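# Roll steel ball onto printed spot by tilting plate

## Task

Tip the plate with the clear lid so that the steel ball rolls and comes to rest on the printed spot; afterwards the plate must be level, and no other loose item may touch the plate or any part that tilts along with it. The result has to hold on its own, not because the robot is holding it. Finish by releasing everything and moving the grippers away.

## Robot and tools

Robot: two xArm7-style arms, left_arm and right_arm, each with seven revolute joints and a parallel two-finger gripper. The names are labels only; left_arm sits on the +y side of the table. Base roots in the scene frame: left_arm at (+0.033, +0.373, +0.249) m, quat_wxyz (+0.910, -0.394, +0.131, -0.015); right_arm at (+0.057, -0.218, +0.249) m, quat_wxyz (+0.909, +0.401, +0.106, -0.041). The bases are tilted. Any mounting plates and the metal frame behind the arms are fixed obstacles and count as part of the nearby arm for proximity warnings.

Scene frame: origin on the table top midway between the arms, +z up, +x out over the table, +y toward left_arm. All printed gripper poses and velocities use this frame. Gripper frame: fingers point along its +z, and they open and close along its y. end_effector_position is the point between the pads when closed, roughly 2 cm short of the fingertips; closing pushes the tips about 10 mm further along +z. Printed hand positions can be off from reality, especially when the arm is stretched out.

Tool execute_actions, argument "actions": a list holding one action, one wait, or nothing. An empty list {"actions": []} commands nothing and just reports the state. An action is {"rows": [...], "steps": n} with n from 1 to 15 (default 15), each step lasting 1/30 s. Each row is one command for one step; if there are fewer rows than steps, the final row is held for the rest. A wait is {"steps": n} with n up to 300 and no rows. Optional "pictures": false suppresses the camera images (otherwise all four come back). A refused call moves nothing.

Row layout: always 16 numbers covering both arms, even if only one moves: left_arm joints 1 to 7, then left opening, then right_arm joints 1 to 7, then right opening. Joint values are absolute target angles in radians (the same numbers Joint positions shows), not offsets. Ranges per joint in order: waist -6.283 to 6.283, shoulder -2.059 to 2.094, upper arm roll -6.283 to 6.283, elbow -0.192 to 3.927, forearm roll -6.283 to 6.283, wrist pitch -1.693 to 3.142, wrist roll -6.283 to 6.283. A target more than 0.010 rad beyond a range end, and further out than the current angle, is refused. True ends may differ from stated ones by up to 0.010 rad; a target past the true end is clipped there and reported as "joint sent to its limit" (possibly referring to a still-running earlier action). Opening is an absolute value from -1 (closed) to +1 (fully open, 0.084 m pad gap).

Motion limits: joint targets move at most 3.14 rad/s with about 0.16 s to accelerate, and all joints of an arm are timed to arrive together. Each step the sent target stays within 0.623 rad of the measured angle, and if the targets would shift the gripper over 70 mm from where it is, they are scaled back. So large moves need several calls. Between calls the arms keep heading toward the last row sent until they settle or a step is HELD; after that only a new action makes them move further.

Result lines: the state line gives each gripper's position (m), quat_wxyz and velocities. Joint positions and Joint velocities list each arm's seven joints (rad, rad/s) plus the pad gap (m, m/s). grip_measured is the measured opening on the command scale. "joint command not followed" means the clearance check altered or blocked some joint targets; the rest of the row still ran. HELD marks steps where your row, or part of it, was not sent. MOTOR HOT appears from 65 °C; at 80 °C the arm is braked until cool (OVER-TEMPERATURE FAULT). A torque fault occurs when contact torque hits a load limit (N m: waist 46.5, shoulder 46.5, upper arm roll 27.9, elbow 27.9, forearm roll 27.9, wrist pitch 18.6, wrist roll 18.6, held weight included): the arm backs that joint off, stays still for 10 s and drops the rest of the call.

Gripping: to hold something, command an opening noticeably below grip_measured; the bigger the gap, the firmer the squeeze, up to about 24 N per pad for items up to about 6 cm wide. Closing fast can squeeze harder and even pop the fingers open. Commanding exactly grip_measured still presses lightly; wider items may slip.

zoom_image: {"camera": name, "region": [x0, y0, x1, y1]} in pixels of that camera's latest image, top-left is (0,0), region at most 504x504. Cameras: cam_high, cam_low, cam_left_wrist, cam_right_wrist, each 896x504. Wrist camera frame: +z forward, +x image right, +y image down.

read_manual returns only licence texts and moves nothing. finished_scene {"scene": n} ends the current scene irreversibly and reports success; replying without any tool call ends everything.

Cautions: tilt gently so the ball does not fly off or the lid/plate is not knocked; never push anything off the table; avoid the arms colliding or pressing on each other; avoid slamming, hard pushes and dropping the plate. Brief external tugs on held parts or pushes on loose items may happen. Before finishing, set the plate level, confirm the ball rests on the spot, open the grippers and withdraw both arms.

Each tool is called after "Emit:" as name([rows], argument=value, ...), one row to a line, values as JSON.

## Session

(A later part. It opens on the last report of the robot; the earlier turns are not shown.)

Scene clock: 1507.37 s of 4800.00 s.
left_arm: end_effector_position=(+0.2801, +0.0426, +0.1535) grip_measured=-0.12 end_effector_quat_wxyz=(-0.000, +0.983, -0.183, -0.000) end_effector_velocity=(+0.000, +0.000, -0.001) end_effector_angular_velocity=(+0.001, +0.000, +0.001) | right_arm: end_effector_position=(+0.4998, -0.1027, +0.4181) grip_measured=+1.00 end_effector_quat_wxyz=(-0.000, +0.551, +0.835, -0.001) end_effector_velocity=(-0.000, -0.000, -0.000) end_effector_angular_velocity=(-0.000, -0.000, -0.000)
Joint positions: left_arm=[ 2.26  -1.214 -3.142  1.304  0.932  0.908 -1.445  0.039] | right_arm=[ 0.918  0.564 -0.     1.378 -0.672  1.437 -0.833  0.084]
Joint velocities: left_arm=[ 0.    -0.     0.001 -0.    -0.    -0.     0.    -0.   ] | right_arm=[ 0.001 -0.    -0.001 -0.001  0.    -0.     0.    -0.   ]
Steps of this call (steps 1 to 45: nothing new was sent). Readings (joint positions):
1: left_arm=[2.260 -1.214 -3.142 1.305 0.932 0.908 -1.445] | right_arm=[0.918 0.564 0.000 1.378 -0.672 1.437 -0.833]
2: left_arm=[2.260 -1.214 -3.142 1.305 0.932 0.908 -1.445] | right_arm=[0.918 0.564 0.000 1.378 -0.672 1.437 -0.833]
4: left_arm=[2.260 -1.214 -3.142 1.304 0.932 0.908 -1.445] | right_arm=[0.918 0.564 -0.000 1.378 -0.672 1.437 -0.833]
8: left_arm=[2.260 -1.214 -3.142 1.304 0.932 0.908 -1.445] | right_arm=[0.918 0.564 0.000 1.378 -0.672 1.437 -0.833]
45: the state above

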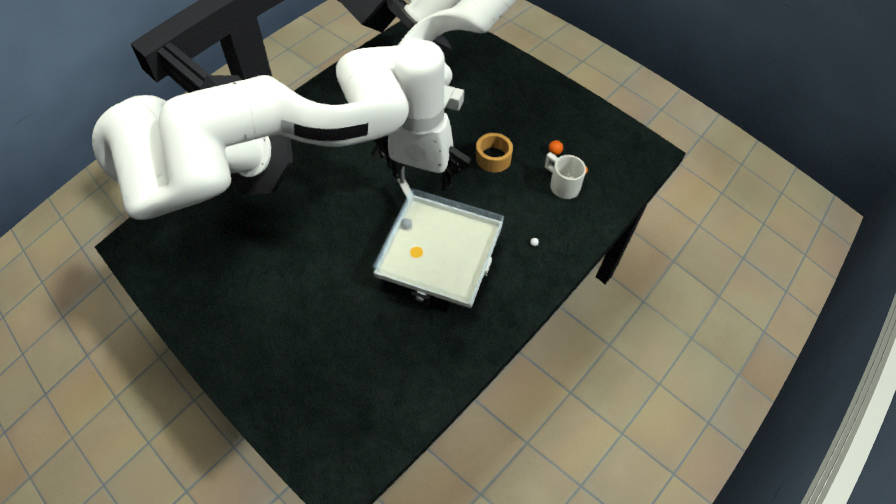

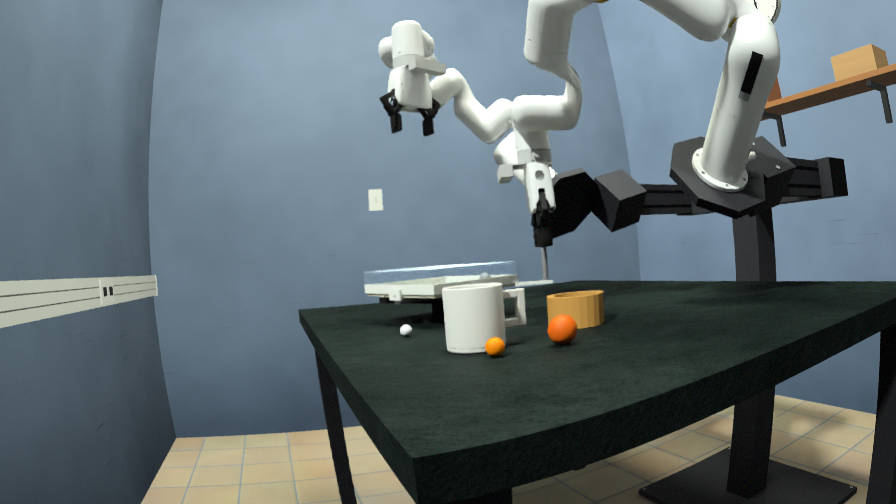

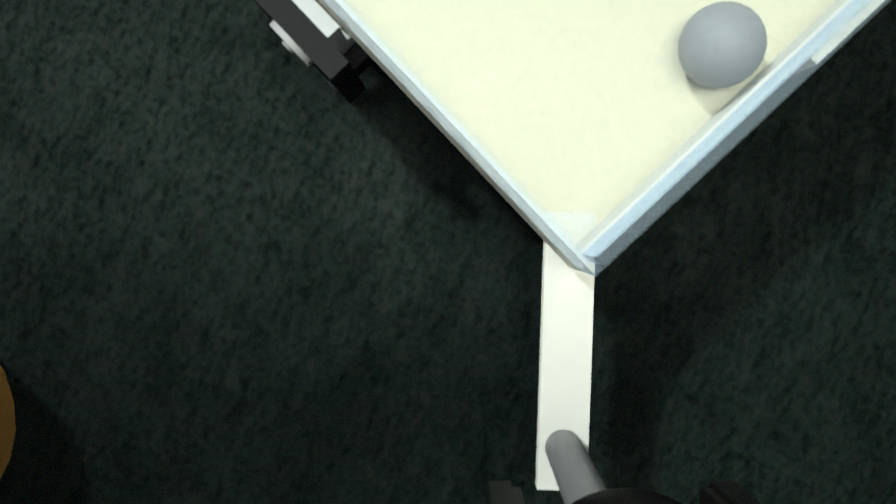

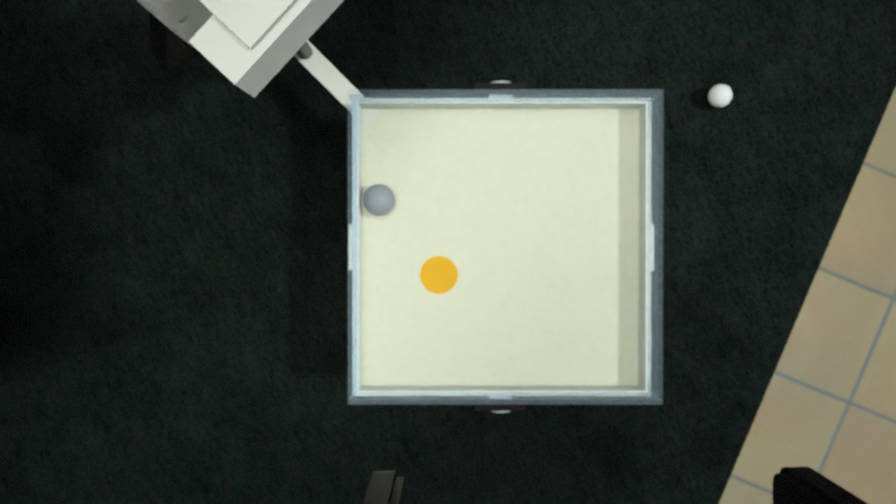

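Emit:
execute_actions([
  {"rows":[[2.2532,-1.2262,-3.1416,1.3202,0.9235,0.9106,-1.4420,-0.17,0.918,0.564,0,1.378,-0.672,1.437,-0.833,1]],"steps":15},
], pictures=false)

Emit:
execute_actions([
  {"steps":90},
], pictures=false)

Emit:
execute_actions([
  {"rows":[[2.2620,-1.2100,-3.1416,1.2993,0.9345,0.9069,-1.4458,-0.17,0.918,0.564,0,1.378,-0.672,1.437,-0.833,1]],"steps":13},
], pictures=false)

Emit:
execute_actions([
  {"rows":[[2.2620,-1.2100,-3.1416,1.2993,0.9345,0.9069,-1.4458,-0.17,0.918,0.564,0,1.378,-0.672,1.437,-0.833,1]],"steps":13},
], pictures=false)

Emit:
execute_actions([
  {"rows":[[2.2620,-1.2100,-3.1416,1.2993,0.9345,0.9069,-1.4458,-0.17,0.918,0.564,0,1.378,-0.672,1.437,-0.833,1]],"steps":13},
], pictures=true)

Emit:
execute_actions([
  {"rows":[[2.2521,-1.2222,-3.1416,1.3207,0.9199,0.9135,-1.4378,-0.17,0.918,0.564,0,1.378,-0.672,1.437,-0.833,1]],"steps":12},
], pictures=false)

Emit:
execute_actions([
  {"rows":[[2.2521,-1.2222,-3.1416,1.3207,0.9199,0.9135,-1.4378,-0.17,0.918,0.564,0,1.378,-0.672,1.437,-0.833,1]],"steps":11},
], pictures=true)

Emit:
execute_actions([
  {"rows":[[2.2594,-1.2139,-3.1416,1.3053,0.9307,0.9085,-1.4439,-0.17,0.918,0.564,0,1.378,-0.672,1.437,-0.833,1]],"steps":15},
], pictures=true)

Emit:
execute_actions([
  {"steps":30},
], pictures=true)

Emit:
execute_actions([
  {"steps":45},
], pictures=true)

Scene clock: 1589.80 s of 4800.00 s.
left_arm: end_effector_position=(+0.2789, +0.0398, +0.1528) grip_measured=-0.12 end_effector_quat_wxyz=(-0.003, +0.983, -0.183, -0.001) end_effector_velocity=(+0.001, -0.004, +0.002) end_effector_angular_velocity=(-0.010, -0.004, -0.003) | right_arm: end_effector_position=(+0.4998, -0.1027, +0.4181) grip_measured=+1.00 end_effector_quat_wxyz=(-0.000, +0.551, +0.835, -0.001) end_effector_velocity=(-0.000, -0.000, -0.000) end_effector_angular_velocity=(-0.000, +0.002, -0.000)
Joint positions: left_arm=[ 2.254 -1.226 -3.14   1.318  0.923  0.913 -1.442  0.039] | right_arm=[ 0.918  0.564  0.     1.378 -0.672  1.437 -0.833  0.084]
Joint velocities: left_arm=[-0.001 -0.001 -0.003  0.005  0.004 -0.004  0.001 -0.   ] | right_arm=[-0.    -0.    -0.001 -0.001  0.001 -0.    -0.    -0.   ]
Steps of this call (steps 1 to 130: nothing new was sent; then 77.60 s passed at rest; steps 131 to 145: all 15 steps of this action). Readings (joint positions):
131: left_arm=[2.260 -1.214 -3.142 1.305 0.932 0.908 -1.445] | right_arm=[0.918 0.564 -0.000 1.378 -0.672 1.437 -0.833]
132: left_arm=[2.259 -1.215 -3.141 1.306 0.931 0.908 -1.445] | right_arm=[0.918 0.564 0.000 1.378 -0.672 1.437 -0.833]
134: left_arm=[2.257 -1.220 -3.141 1.311 0.928 0.911 -1.444] | right_arm=[0.918 0.564 0.000 1.378 -0.672 1.437 -0.833]
138: left_arm=[2.255 -1.225 -3.140 1.316 0.924 0.913 -1.442] | right_arm=[0.918 0.564 -0.000 1.378 -0.672 1.437 -0.833]
145: the state above

Scene clock: 1592.80 s of 4800.00 s.
left_arm: end_effector_position=(+0.2790, +0.0382, +0.1540) grip_measured=-0.12 end_effector_quat_wxyz=(-0.000, +0.983, -0.183, -0.000) end_effector_velocity=(-0.000, -0.000, +0.000) end_effector_angular_velocity=(-0.001, +0.001, +0.001) | right_arm: end_effector_position=(+0.4998, -0.1027, +0.4181) grip_measured=+1.00 end_effector_quat_wxyz=(-0.000, +0.551, +0.835, -0.001) end_effector_velocity=(+0.001, -0.000, +0.000) end_effector_angular_velocity=(+0.001, -0.001, -0.002)
Joint positions: left_arm=[ 2.253 -1.226 -3.142  1.32   0.923  0.911 -1.442  0.039] | right_arm=[ 0.918  0.564  0.     1.378 -0.672  1.437 -0.833  0.084]
Joint velocities: left_arm=[ 0.    -0.    -0.001  0.001 -0.001 -0.    -0.    -0.   ] | right_arm=[-0.001  0.    -0.     0.002 -0.    -0.     0.    -0.   ]
Steps of this call (steps 1 to 15: the robot went on to your last target; steps 16 to 90: nothing new was sent). Readings (joint positions):
1: left_arm=[2.254 -1.226 -3.140 1.318 0.923 0.913 -1.442] | right_arm=[0.918 0.564 0.000 1.378 -0.672 1.437 -0.833]
2: left_arm=[2.254 -1.226 -3.140 1.319 0.923 0.913 -1.442] | right_arm=[0.918 0.564 -0.000 1.378 -0.672 1.437 -0.833]
4: left_arm=[2.253 -1.226 -3.141 1.319 0.923 0.912 -1.442] | right_arm=[0.918 0.564 0.000 1.378 -0.672 1.437 -0.833]
8: left_arm=[2.253 -1.226 -3.141 1.319 0.923 0.912 -1.442] | right_arm=[0.918 0.564 0.000 1.378 -0.672 1.437 -0.833]
90: the state above
All arms were judged still, so your last target was given up. Only a new action makes them travel on or press farther. Fingers that are still opening or closing keep moving.

Scene clock: 1593.23 s of 4800.00 s.
left_arm: end_effector_position=(+0.2806, +0.0416, +0.1552) grip_measured=-0.12 end_effector_quat_wxyz=(+0.003, +0.983, -0.183, +0.001) end_effector_velocity=(+0.001, +0.004, -0.003) end_effector_angular_velocity=(+0.008, -0.002, -0.000) | right_arm: end_effector_position=(+0.4998, -0.1027, +0.4181) grip_measured=+1.00 end_effector_quat_wxyz=(-0.000, +0.551, +0.835, -0.001) end_effector_velocity=(-0.000, +0.000, +0.000) end_effector_angular_velocity=(-0.001, -0.002, +0.002)
Joint positions: left_arm=[ 2.261 -1.21  -3.143  1.302  0.935  0.904 -1.446  0.039] | right_arm=[ 0.918  0.564  0.     1.378 -0.672  1.437 -0.833  0.084]
Joint velocities: left_arm=[ 0.003  0.002  0.005 -0.007  0.005  0.002 -0.001  0.   ] | right_arm=[-0.    -0.     0.001 -0.001 -0.002 -0.     0.     0.   ]
Steps of this call (steps 1 to 13: all 13 steps of this action). Readings (joint positions):
1: left_arm=[2.253 -1.226 -3.142 1.320 0.924 0.911 -1.442] | right_arm=[0.918 0.564 0.000 1.378 -0.672 1.437 -0.833]
2: left_arm=[2.254 -1.225 -3.142 1.318 0.925 0.910 -1.442] | right_arm=[0.918 0.564 -0.000 1.378 -0.672 1.437 -0.833]
4: left_arm=[2.257 -1.219 -3.143 1.312 0.929 0.906 -1.444] | right_arm=[0.918 0.564 -0.000 1.378 -0.672 1.437 -0.833]
8: left_arm=[2.260 -1.211 -3.144 1.305 0.934 0.904 -1.445] | right_arm=[0.918 0.564 0.000 1.378 -0.672 1.437 -0.833]
13: the state above

Scene clock: 1593.67 s of 4800.00 s.
left_arm: end_effector_position=(+0.2806, +0.0438, +0.1537) grip_measured=-0.12 end_effector_quat_wxyz=(-0.000, +0.983, -0.183, -0.000) end_effector_velocity=(+0.000, +0.001, -0.001) end_effector_angular_velocity=(+0.004, +0.000, +0.000) | right_arm: end_effector_position=(+0.4998, -0.1027, +0.4181) grip_measured=+1.00 end_effector_quat_wxyz=(-0.000, +0.551, +0.835, -0.001) end_effector_velocity=(-0.000, -0.000, +0.000) end_effector_angular_velocity=(+0.000, +0.001, -0.001)
Joint positions: left_arm=[ 2.262 -1.21  -3.142  1.3    0.935  0.907 -1.446  0.039] | right_arm=[ 0.918  0.564 -0.     1.378 -0.672  1.437 -0.833  0.084]
Joint velocities: left_arm=[ 0.     0.     0.001 -0.001 -0.001  0.002  0.001  0.   ] | right_arm=[ 0.    -0.    -0.     0.     0.001  0.     0.    -0.   ]
Steps of this call (steps 1 to 13: all 13 steps of this action). Readings (joint positions):
1: left_arm=[2.261 -1.210 -3.143 1.302 0.935 0.904 -1.446] | right_arm=[0.918 0.564 0.000 1.378 -0.672 1.437 -0.833]
2: left_arm=[2.261 -1.210 -3.143 1.302 0.935 0.904 -1.446] | right_arm=[0.918 0.564 -0.000 1.378 -0.672 1.437 -0.833]
4: left_arm=[2.262 -1.210 -3.143 1.301 0.935 0.905 -1.446] | right_arm=[0.918 0.564 0.000 1.378 -0.672 1.437 -0.833]
8: left_arm=[2.262 -1.210 -3.142 1.300 0.935 0.906 -1.446] | right_arm=[0.918 0.564 0.000 1.378 -0.672 1.437 -0.833]
13: the state above

Scene clock: 1594.10 s of 4800.00 s.
left_arm: end_effector_position=(+0.2805, +0.0439, +0.1536) grip_measured=-0.12 end_effector_quat_wxyz=(-0.000, +0.983, -0.183, -0.000) end_effector_velocity=(+0.000, -0.000, +0.000) end_effector_angular_velocity=(-0.000, +0.000, +0.001) | right_arm: end_effector_position=(+0.4998, -0.1027, +0.4181) grip_measured=+1.00 end_effector_quat_wxyz=(-0.000, +0.551, +0.835, -0.001) end_effector_velocity=(-0.001, +0.001, +0.001) end_effector_angular_velocity=(+0.002, -0.000, +0.000)
Joint positions: left_arm=[ 2.262 -1.21  -3.142  1.299  0.935  0.907 -1.446  0.039] | right_arm=[ 0.918  0.564  0.     1.378 -0.672  1.437 -0.833  0.084]
Joint velocities: left_arm=[ 0.     0.    -0.     0.001 -0.001  0.     0.    -0.   ] | right_arm=[ 0.    -0.     0.001  0.     0.001 -0.     0.001 -0.   ]
Steps of this call (steps 1 to 13: all 13 steps of this action). Readings (joint positions):
1: left_arm=[2.262 -1.210 -3.142 1.299 0.935 0.907 -1.446] | right_arm=[0.918 0.564 0.000 1.378 -0.672 1.437 -0.833]
2: left_arm=[2.262 -1.210 -3.142 1.299 0.935 0.907 -1.446] | right_arm=[0.918 0.564 -0.000 1.378 -0.672 1.437 -0.833]
4: left_arm=[2.262 -1.210 -3.142 1.299 0.935 0.907 -1.446] | right_arm=[0.918 0.564 -0.000 1.378 -0.672 1.437 -0.833]
8: left_arm=[2.262 -1.210 -3.142 1.299 0.935 0.907 -1.446] | right_arm=[0.918 0.564 0.000 1.378 -0.672 1.437 -0.833]
13: the state above

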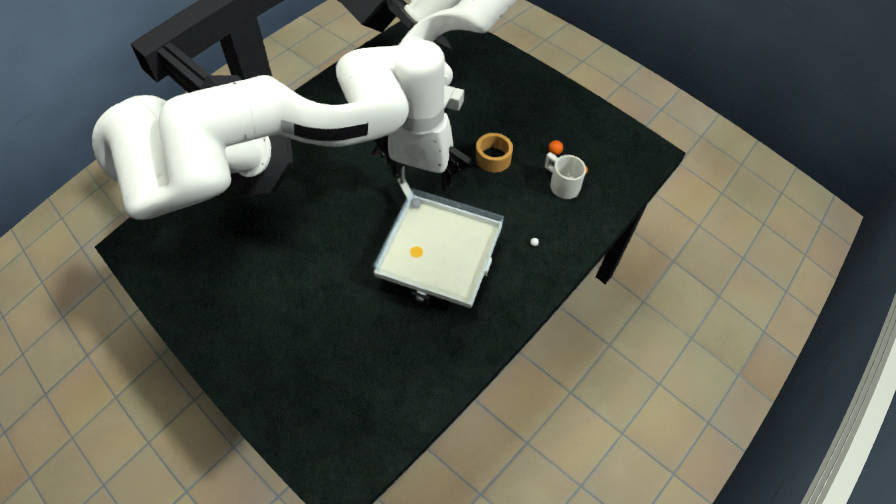

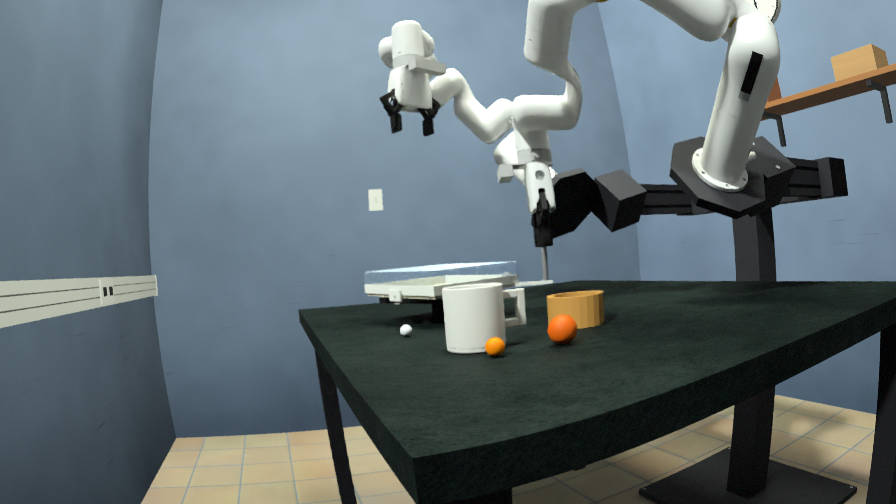

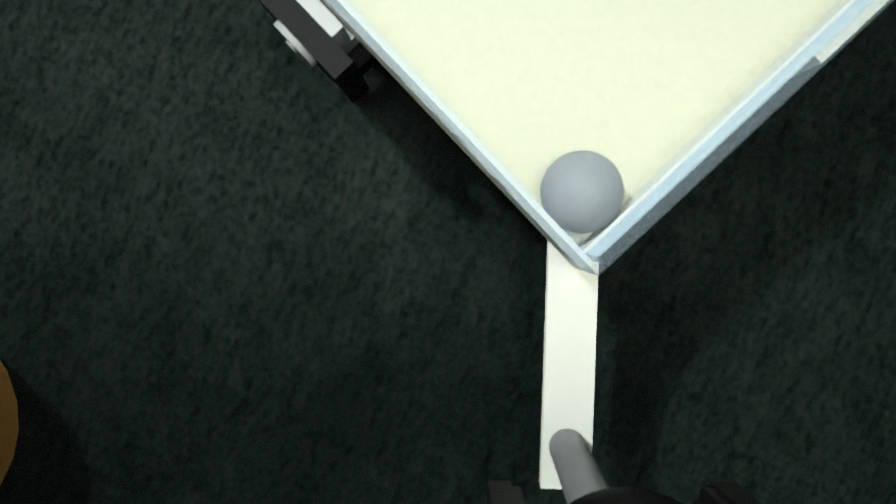

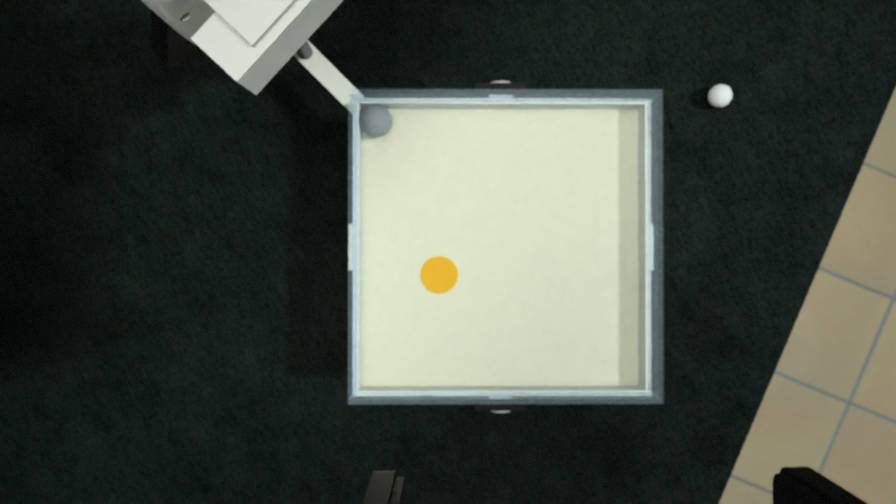

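Scene clock: 1594.50 s of 4800.00 s.
left_arm: end_effector_position=(+0.2799, +0.0408, +0.1541) grip_measured=-0.12 end_effector_quat_wxyz=(-0.004, +0.983, -0.183, -0.001) end_effector_velocity=(-0.000, -0.005, +0.003) end_effector_angular_velocity=(-0.008, -0.000, -0.001) | right_arm: end_effector_position=(+0.4998, -0.1027, +0.4181) grip_measured=+1.00 end_effector_quat_wxyz=(-0.000, +0.551, +0.835, -0.001) end_effector_velocity=(-0.000, +0.000, +0.000) end_effector_angular_velocity=(+0.001, +0.000, +0.001)
Joint positions: left_arm=[ 2.253 -1.222 -3.14   1.317  0.92   0.916 -1.438  0.039] | right_arm=[ 0.918  0.564  0.     1.378 -0.672  1.437 -0.833  0.084]
Joint velocities: left_arm=[-0.004 -0.003 -0.003  0.01  -0.005 -0.001  0.003 -0.   ] | right_arm=[-0.     0.     0.001  0.     0.001  0.    -0.     0.   ]
Steps of this call (steps 1 to 12: all 12 steps of this action). Readings (joint positions):
1: left_arm=[2.262 -1.210 -3.142 1.300 0.934 0.907 -1.446] | right_arm=[0.918 0.564 0.000 1.378 -0.672 1.437 -0.833]
2: left_arm=[2.261 -1.211 -3.141 1.301 0.933 0.908 -1.445] | right_arm=[0.918 0.564 0.000 1.378 -0.672 1.437 -0.833]
4: left_arm=[2.258 -1.216 -3.140 1.308 0.927 0.912 -1.442] | right_arm=[0.918 0.564 0.000 1.378 -0.672 1.437 -0.833]
8: left_arm=[2.254 -1.221 -3.140 1.315 0.921 0.916 -1.439] | right_arm=[0.918 0.564 0.000 1.378 -0.672 1.437 -0.833]
12: the state above

Scene clock: 1594.87 s of 4800.00 s.
left_arm: end_effector_position=(+0.2801, +0.0388, +0.1556) grip_measured=-0.12 end_effector_quat_wxyz=(-0.001, +0.983, -0.183, -0.000) end_effector_velocity=(+0.001, -0.004, +0.003) end_effector_angular_velocity=(-0.011, -0.002, -0.000) | right_arm: end_effector_position=(+0.4998, -0.1027, +0.4181) grip_measured=+1.00 end_effector_quat_wxyz=(-0.000, +0.551, +0.835, -0.001) end_effector_velocity=(+0.000, -0.000, -0.000) end_effector_angular_velocity=(-0.001, -0.000, -0.000)
Joint positions: left_arm=[ 2.252 -1.222 -3.141  1.32   0.92   0.914 -1.438  0.039] | right_arm=[ 0.918  0.564 -0.     1.378 -0.672  1.437 -0.833  0.084]
Joint velocities: left_arm=[-0.001  0.001 -0.002  0.005  0.002 -0.005  0.001  0.   ] | right_arm=[-0.     0.     0.    -0.    -0.001  0.     0.     0.   ]
Steps of this call (steps 1 to 11: all 11 steps of this action). Readings (joint positions):
1: left_arm=[2.253 -1.222 -3.140 1.318 0.920 0.916 -1.438] | right_arm=[0.918 0.564 0.000 1.378 -0.672 1.437 -0.833]
2: left_arm=[2.253 -1.222 -3.140 1.318 0.920 0.916 -1.438] | right_arm=[0.918 0.564 0.000 1.378 -0.672 1.437 -0.833]
4: left_arm=[2.253 -1.222 -3.140 1.318 0.920 0.916 -1.438] | right_arm=[0.918 0.564 0.000 1.378 -0.672 1.437 -0.833]
8: left_arm=[2.252 -1.222 -3.141 1.320 0.920 0.915 -1.438] | right_arm=[0.918 0.564 0.000 1.378 -0.672 1.437 -0.833]
11: the state above

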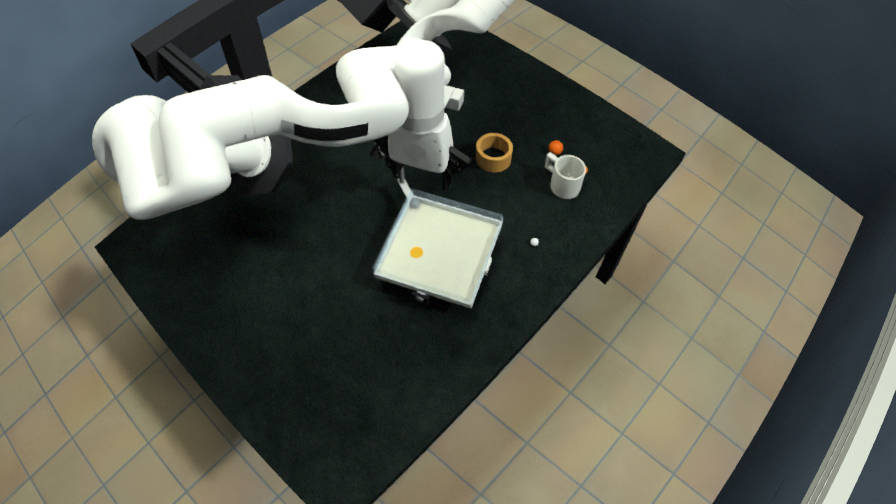

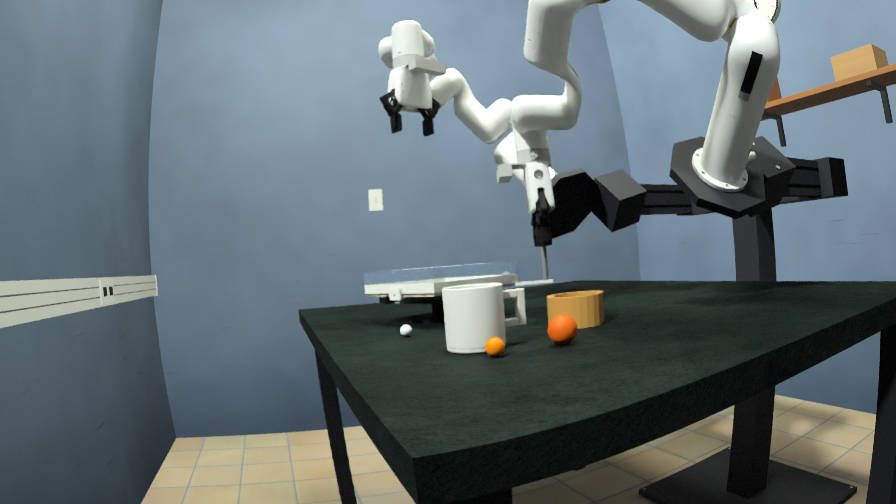

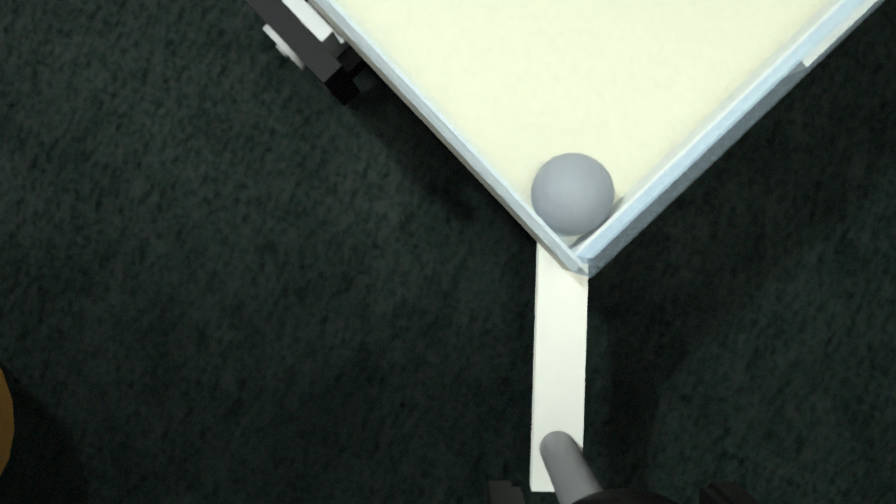

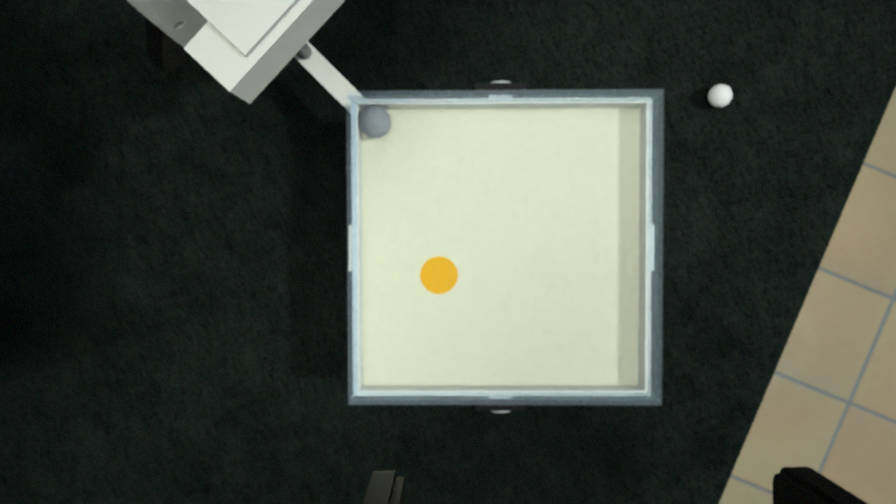

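Scene clock: 1595.37 s of 4800.00 s.
left_arm: end_effector_position=(+0.2805, +0.0410, +0.1550) grip_measured=-0.12 end_effector_quat_wxyz=(+0.002, +0.983, -0.183, +0.000) end_effector_velocity=(-0.001, +0.003, -0.002) end_effector_angular_velocity=(+0.006, +0.001, -0.002) | right_arm: end_effector_position=(+0.4998, -0.1027, +0.4181) grip_measured=+1.00 end_effector_quat_wxyz=(-0.000, +0.551, +0.835, -0.001) end_effector_velocity=(-0.000, -0.000, -0.001) end_effector_angular_velocity=(-0.001, +0.001, +0.000)
Joint positions: left_arm=[ 2.259 -1.214 -3.143  1.307  0.931  0.907 -1.444  0.039] | right_arm=[ 0.918  0.564  0.     1.378 -0.672  1.437 -0.833  0.084]
Joint velocities: left_arm=[ 0.001  0.001  0.001 -0.005  0.001  0.002 -0.     0.   ] | right_arm=[-0.001 -0.     0.    -0.002 -0.    -0.    -0.     0.   ]
Steps of this call (steps 1 to 15: all 15 steps of this action). Readings (joint positions):
1: left_arm=[2.252 -1.222 -3.142 1.320 0.920 0.914 -1.438] | right_arm=[0.918 0.564 0.000 1.378 -0.672 1.437 -0.833]
2: left_arm=[2.253 -1.221 -3.142 1.319 0.921 0.913 -1.439] | right_arm=[0.918 0.564 0.000 1.378 -0.672 1.437 -0.833]
4: left_arm=[2.255 -1.218 -3.142 1.314 0.925 0.910 -1.441] | right_arm=[0.918 0.564 -0.000 1.378 -0.672 1.437 -0.833]
8: left_arm=[2.258 -1.215 -3.143 1.309 0.930 0.907 -1.443] | right_arm=[0.918 0.564 -0.000 1.378 -0.672 1.437 -0.833]
15: the state above

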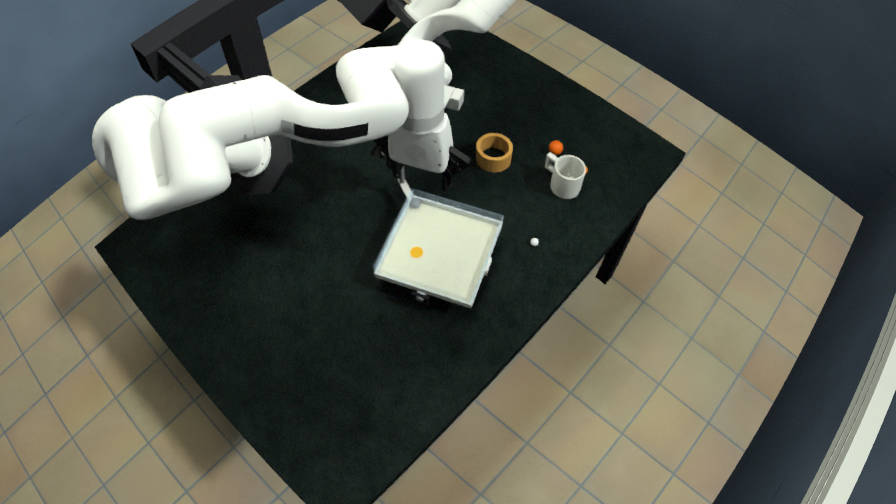

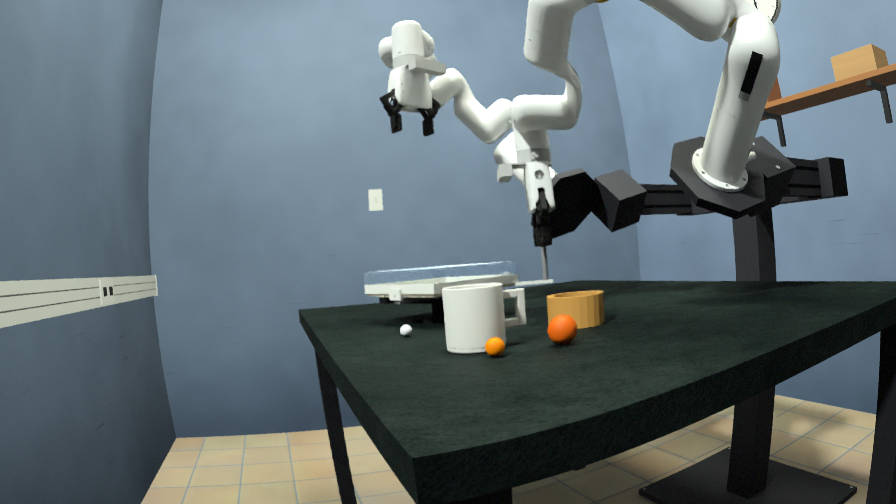

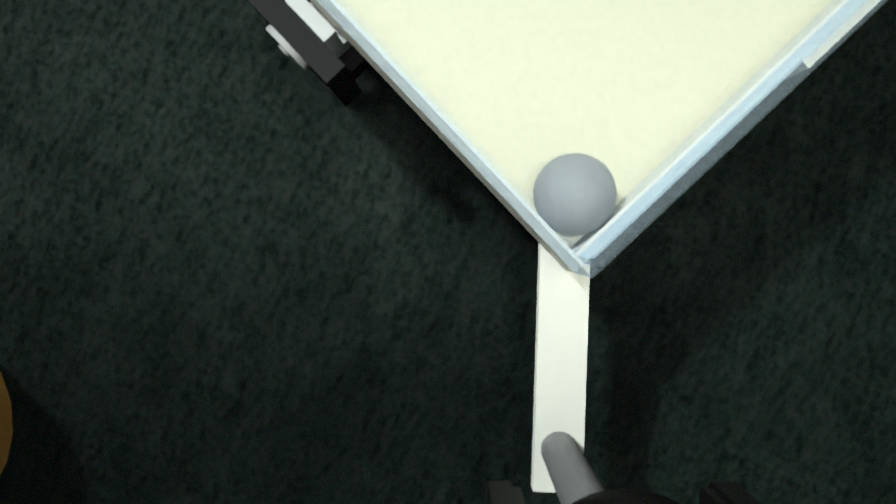

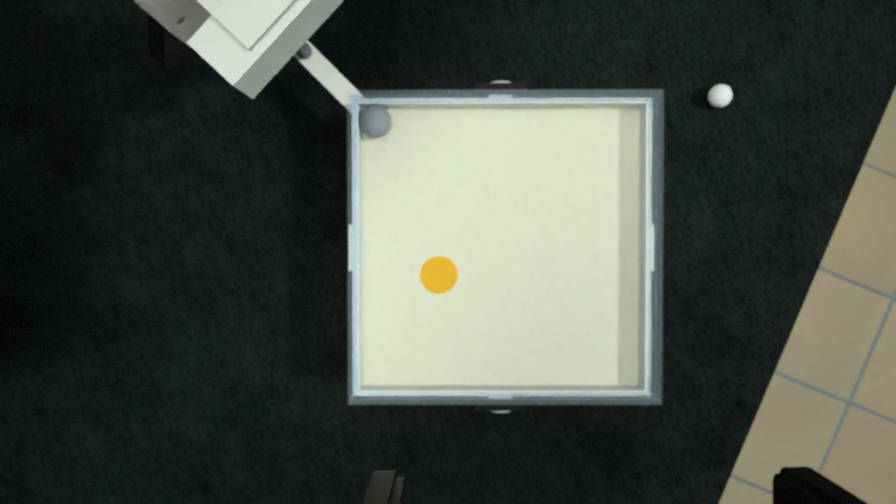

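Scene clock: 1596.37 s of 4800.00 s.
left_arm: end_effector_position=(+0.2804, +0.0423, +0.1540) grip_measured=-0.12 end_effector_quat_wxyz=(-0.000, +0.983, -0.183, -0.000) end_effector_velocity=(-0.000, -0.001, +0.001) end_effector_angular_velocity=(-0.002, +0.000, +0.000) | right_arm: end_effector_position=(+0.4998, -0.1027, +0.4181) grip_measured=+1.00 end_effector_quat_wxyz=(-0.000, +0.551, +0.835, -0.001) end_effector_velocity=(+0.000, -0.000, -0.001) end_effector_angular_velocity=(-0.001, +0.000, -0.000)
Joint positions: left_arm=[ 2.259 -1.214 -3.142  1.305  0.931  0.908 -1.444  0.039] | right_arm=[ 0.918  0.564  0.     1.378 -0.672  1.437 -0.833  0.084]
Joint velocities: left_arm=[-0.    -0.    -0.001  0.001 -0.    -0.    -0.    -0.   ] | right_arm=[-0.     0.    -0.001 -0.001 -0.001  0.    -0.     0.   ]
Steps of this call (steps 1 to 15: the robot went on to your last target; steps 16 to 30: nothing new was sent). Readings (joint positions):
1: left_arm=[2.259 -1.214 -3.143 1.307 0.931 0.907 -1.444] | right_arm=[0.918 0.564 0.000 1.378 -0.672 1.437 -0.833]
2: left_arm=[2.259 -1.214 -3.142 1.307 0.931 0.907 -1.444] | right_arm=[0.918 0.564 -0.000 1.378 -0.672 1.437 -0.833]
4: left_arm=[2.259 -1.214 -3.142 1.307 0.931 0.907 -1.444] | right_arm=[0.918 0.564 -0.000 1.378 -0.672 1.437 -0.833]
8: left_arm=[2.259 -1.214 -3.142 1.306 0.931 0.907 -1.444] | right_arm=[0.918 0.564 -0.000 1.378 -0.672 1.437 -0.833]
30: the state above
All arms were judged still, so your last target was given up. Only a new action makes them travel on or press farther. Fingers that are still opening or closing keep moving.

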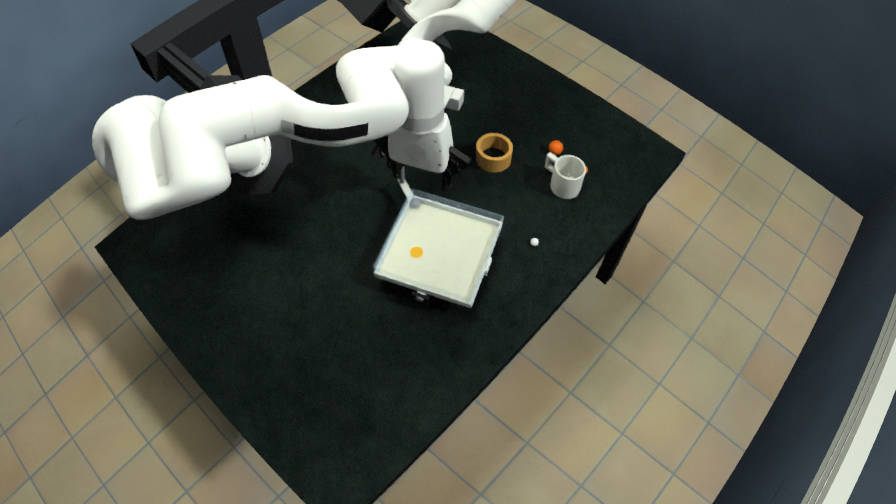

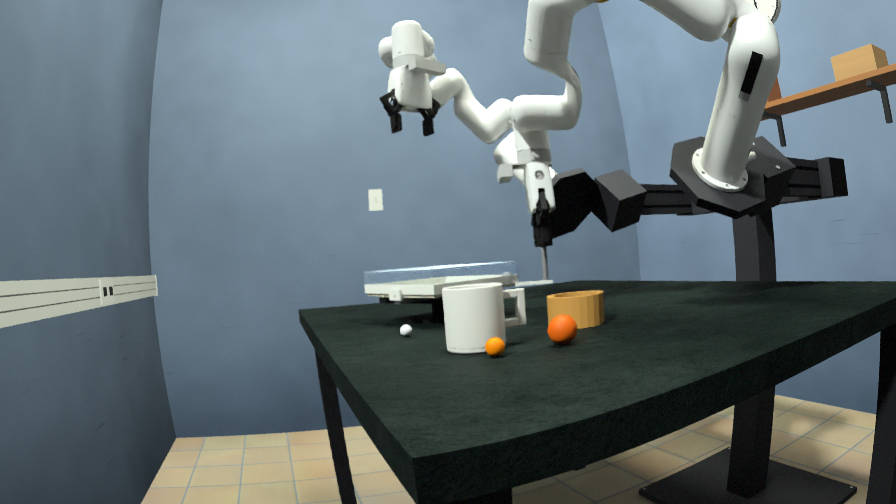

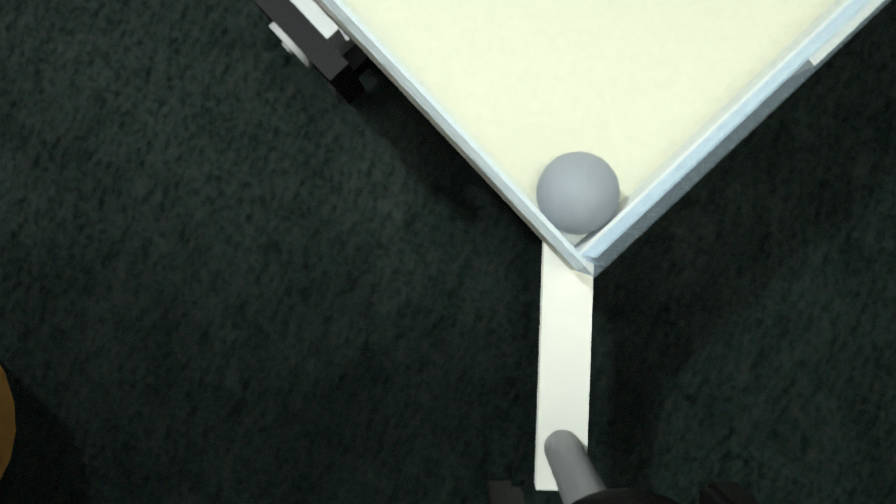

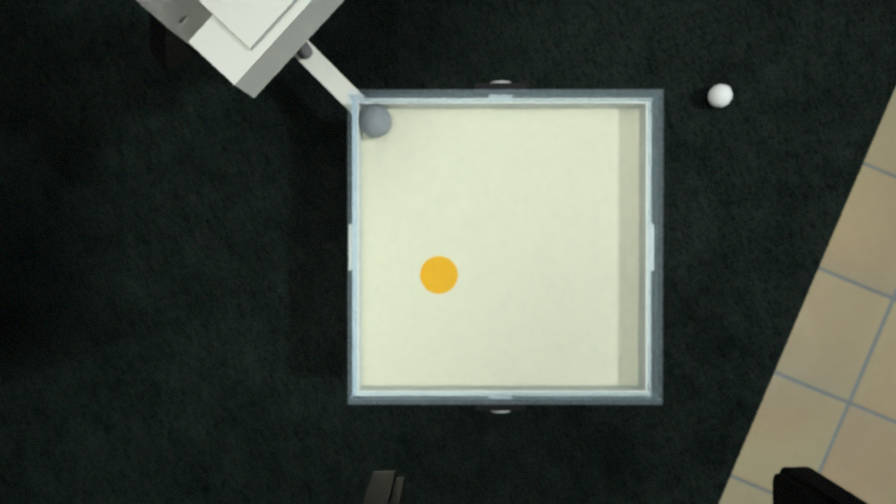

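Scene clock: 1597.87 s of 4800.00 s.
left_arm: end_effector_position=(+0.2804, +0.0424, +0.1539) grip_measured=-0.12 end_effector_quat_wxyz=(-0.000, +0.983, -0.183, -0.000) end_effector_velocity=(+0.001, -0.000, +0.000) end_effector_angular_velocity=(+0.000, -0.001, -0.000) | right_arm: end_effector_position=(+0.4998, -0.1027, +0.4181) grip_measured=+1.00 end_effector_quat_wxyz=(-0.000, +0.551, +0.835, -0.001) end_effector_velocity=(+0.001, -0.000, +0.000) end_effector_angular_velocity=(-0.000, -0.001, -0.001)
Joint positions: left_arm=[ 2.259 -1.214 -3.142  1.305  0.931  0.909 -1.444  0.039] | right_arm=[ 0.918  0.564  0.     1.378 -0.672  1.437 -0.833  0.084]
Joint velocities: left_arm=[-0.     0.     0.     0.001  0.     0.001  0.001 -0.   ] | right_arm=[-0.001 -0.     0.001  0.001 -0.001  0.001  0.001  0.   ]
Steps of this call (steps 1 to 45: nothing new was sent). Readings (joint positions):
1: left_arm=[2.259 -1.214 -3.142 1.305 0.931 0.908 -1.444] | right_arm=[0.918 0.564 -0.000 1.378 -0.672 1.437 -0.833]
2: left_arm=[2.259 -1.214 -3.142 1.305 0.931 0.908 -1.444] | right_arm=[0.918 0.564 -0.000 1.378 -0.672 1.437 -0.833]
4: left_arm=[2.259 -1.214 -3.142 1.305 0.931 0.908 -1.444] | right_arm=[0.918 0.564 0.000 1.378 -0.672 1.437 -0.833]
8: left_arm=[2.259 -1.214 -3.142 1.305 0.931 0.908 -1.444] | right_arm=[0.918 0.564 -0.000 1.378 -0.672 1.437 -0.833]
45: the state above

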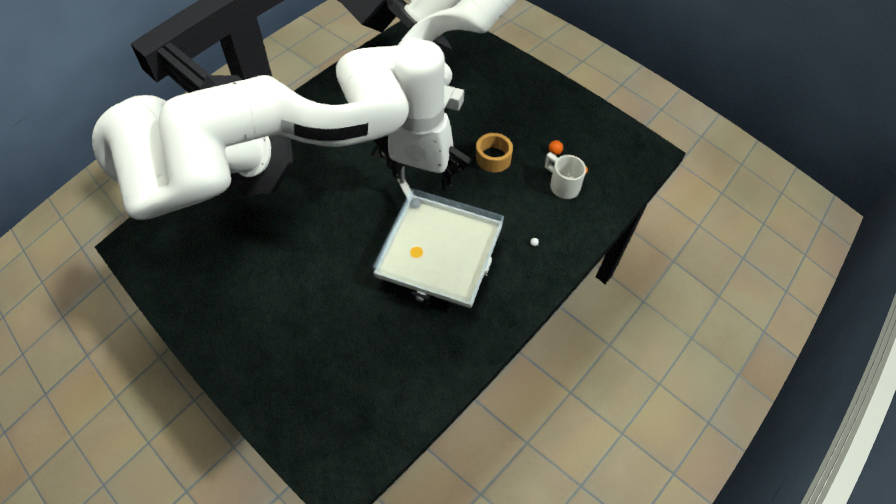

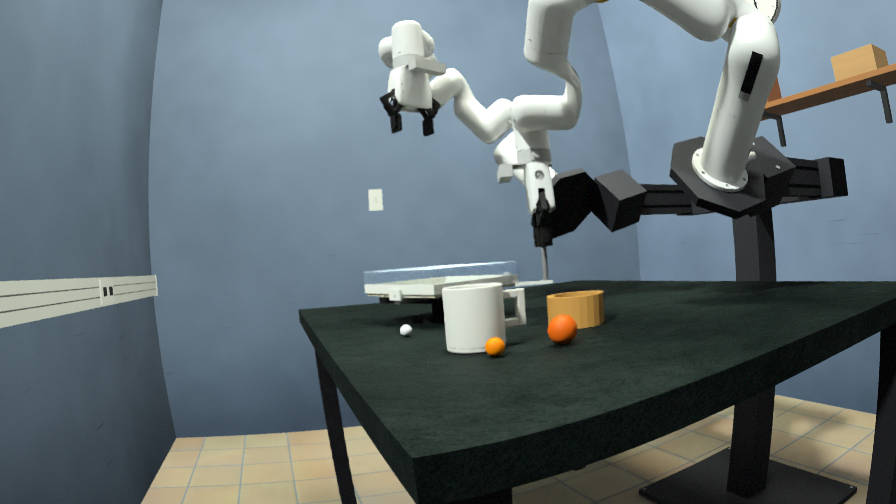

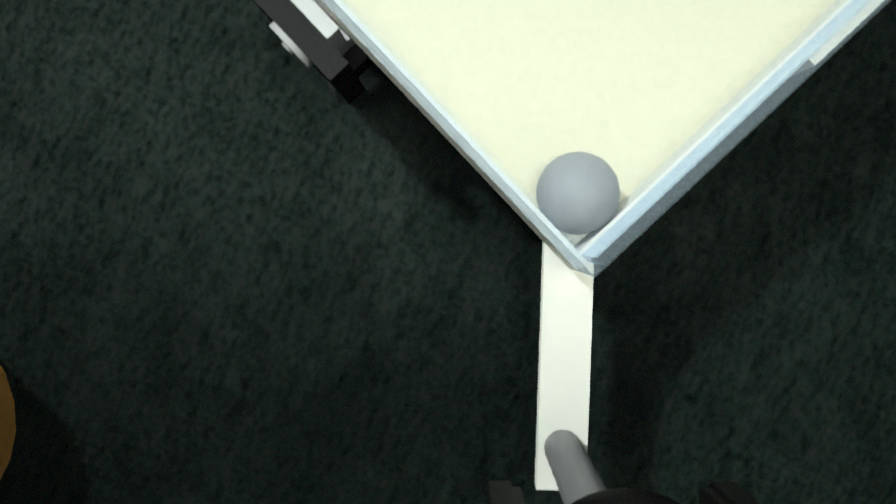

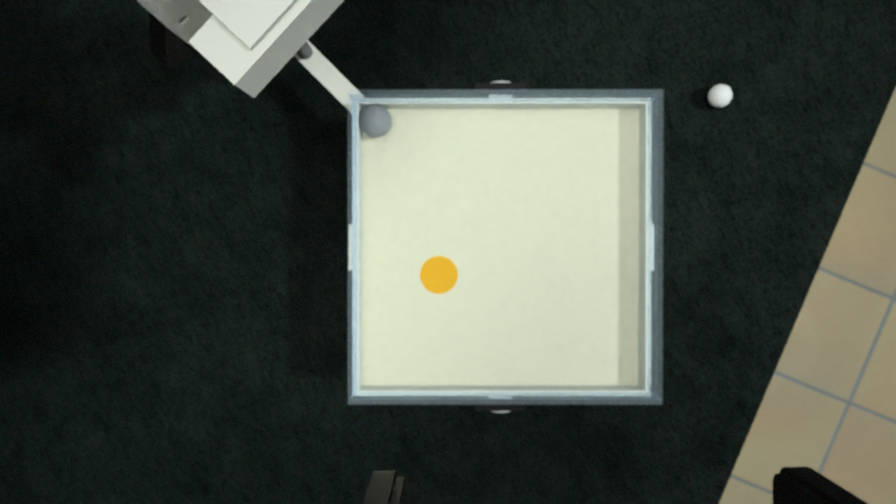

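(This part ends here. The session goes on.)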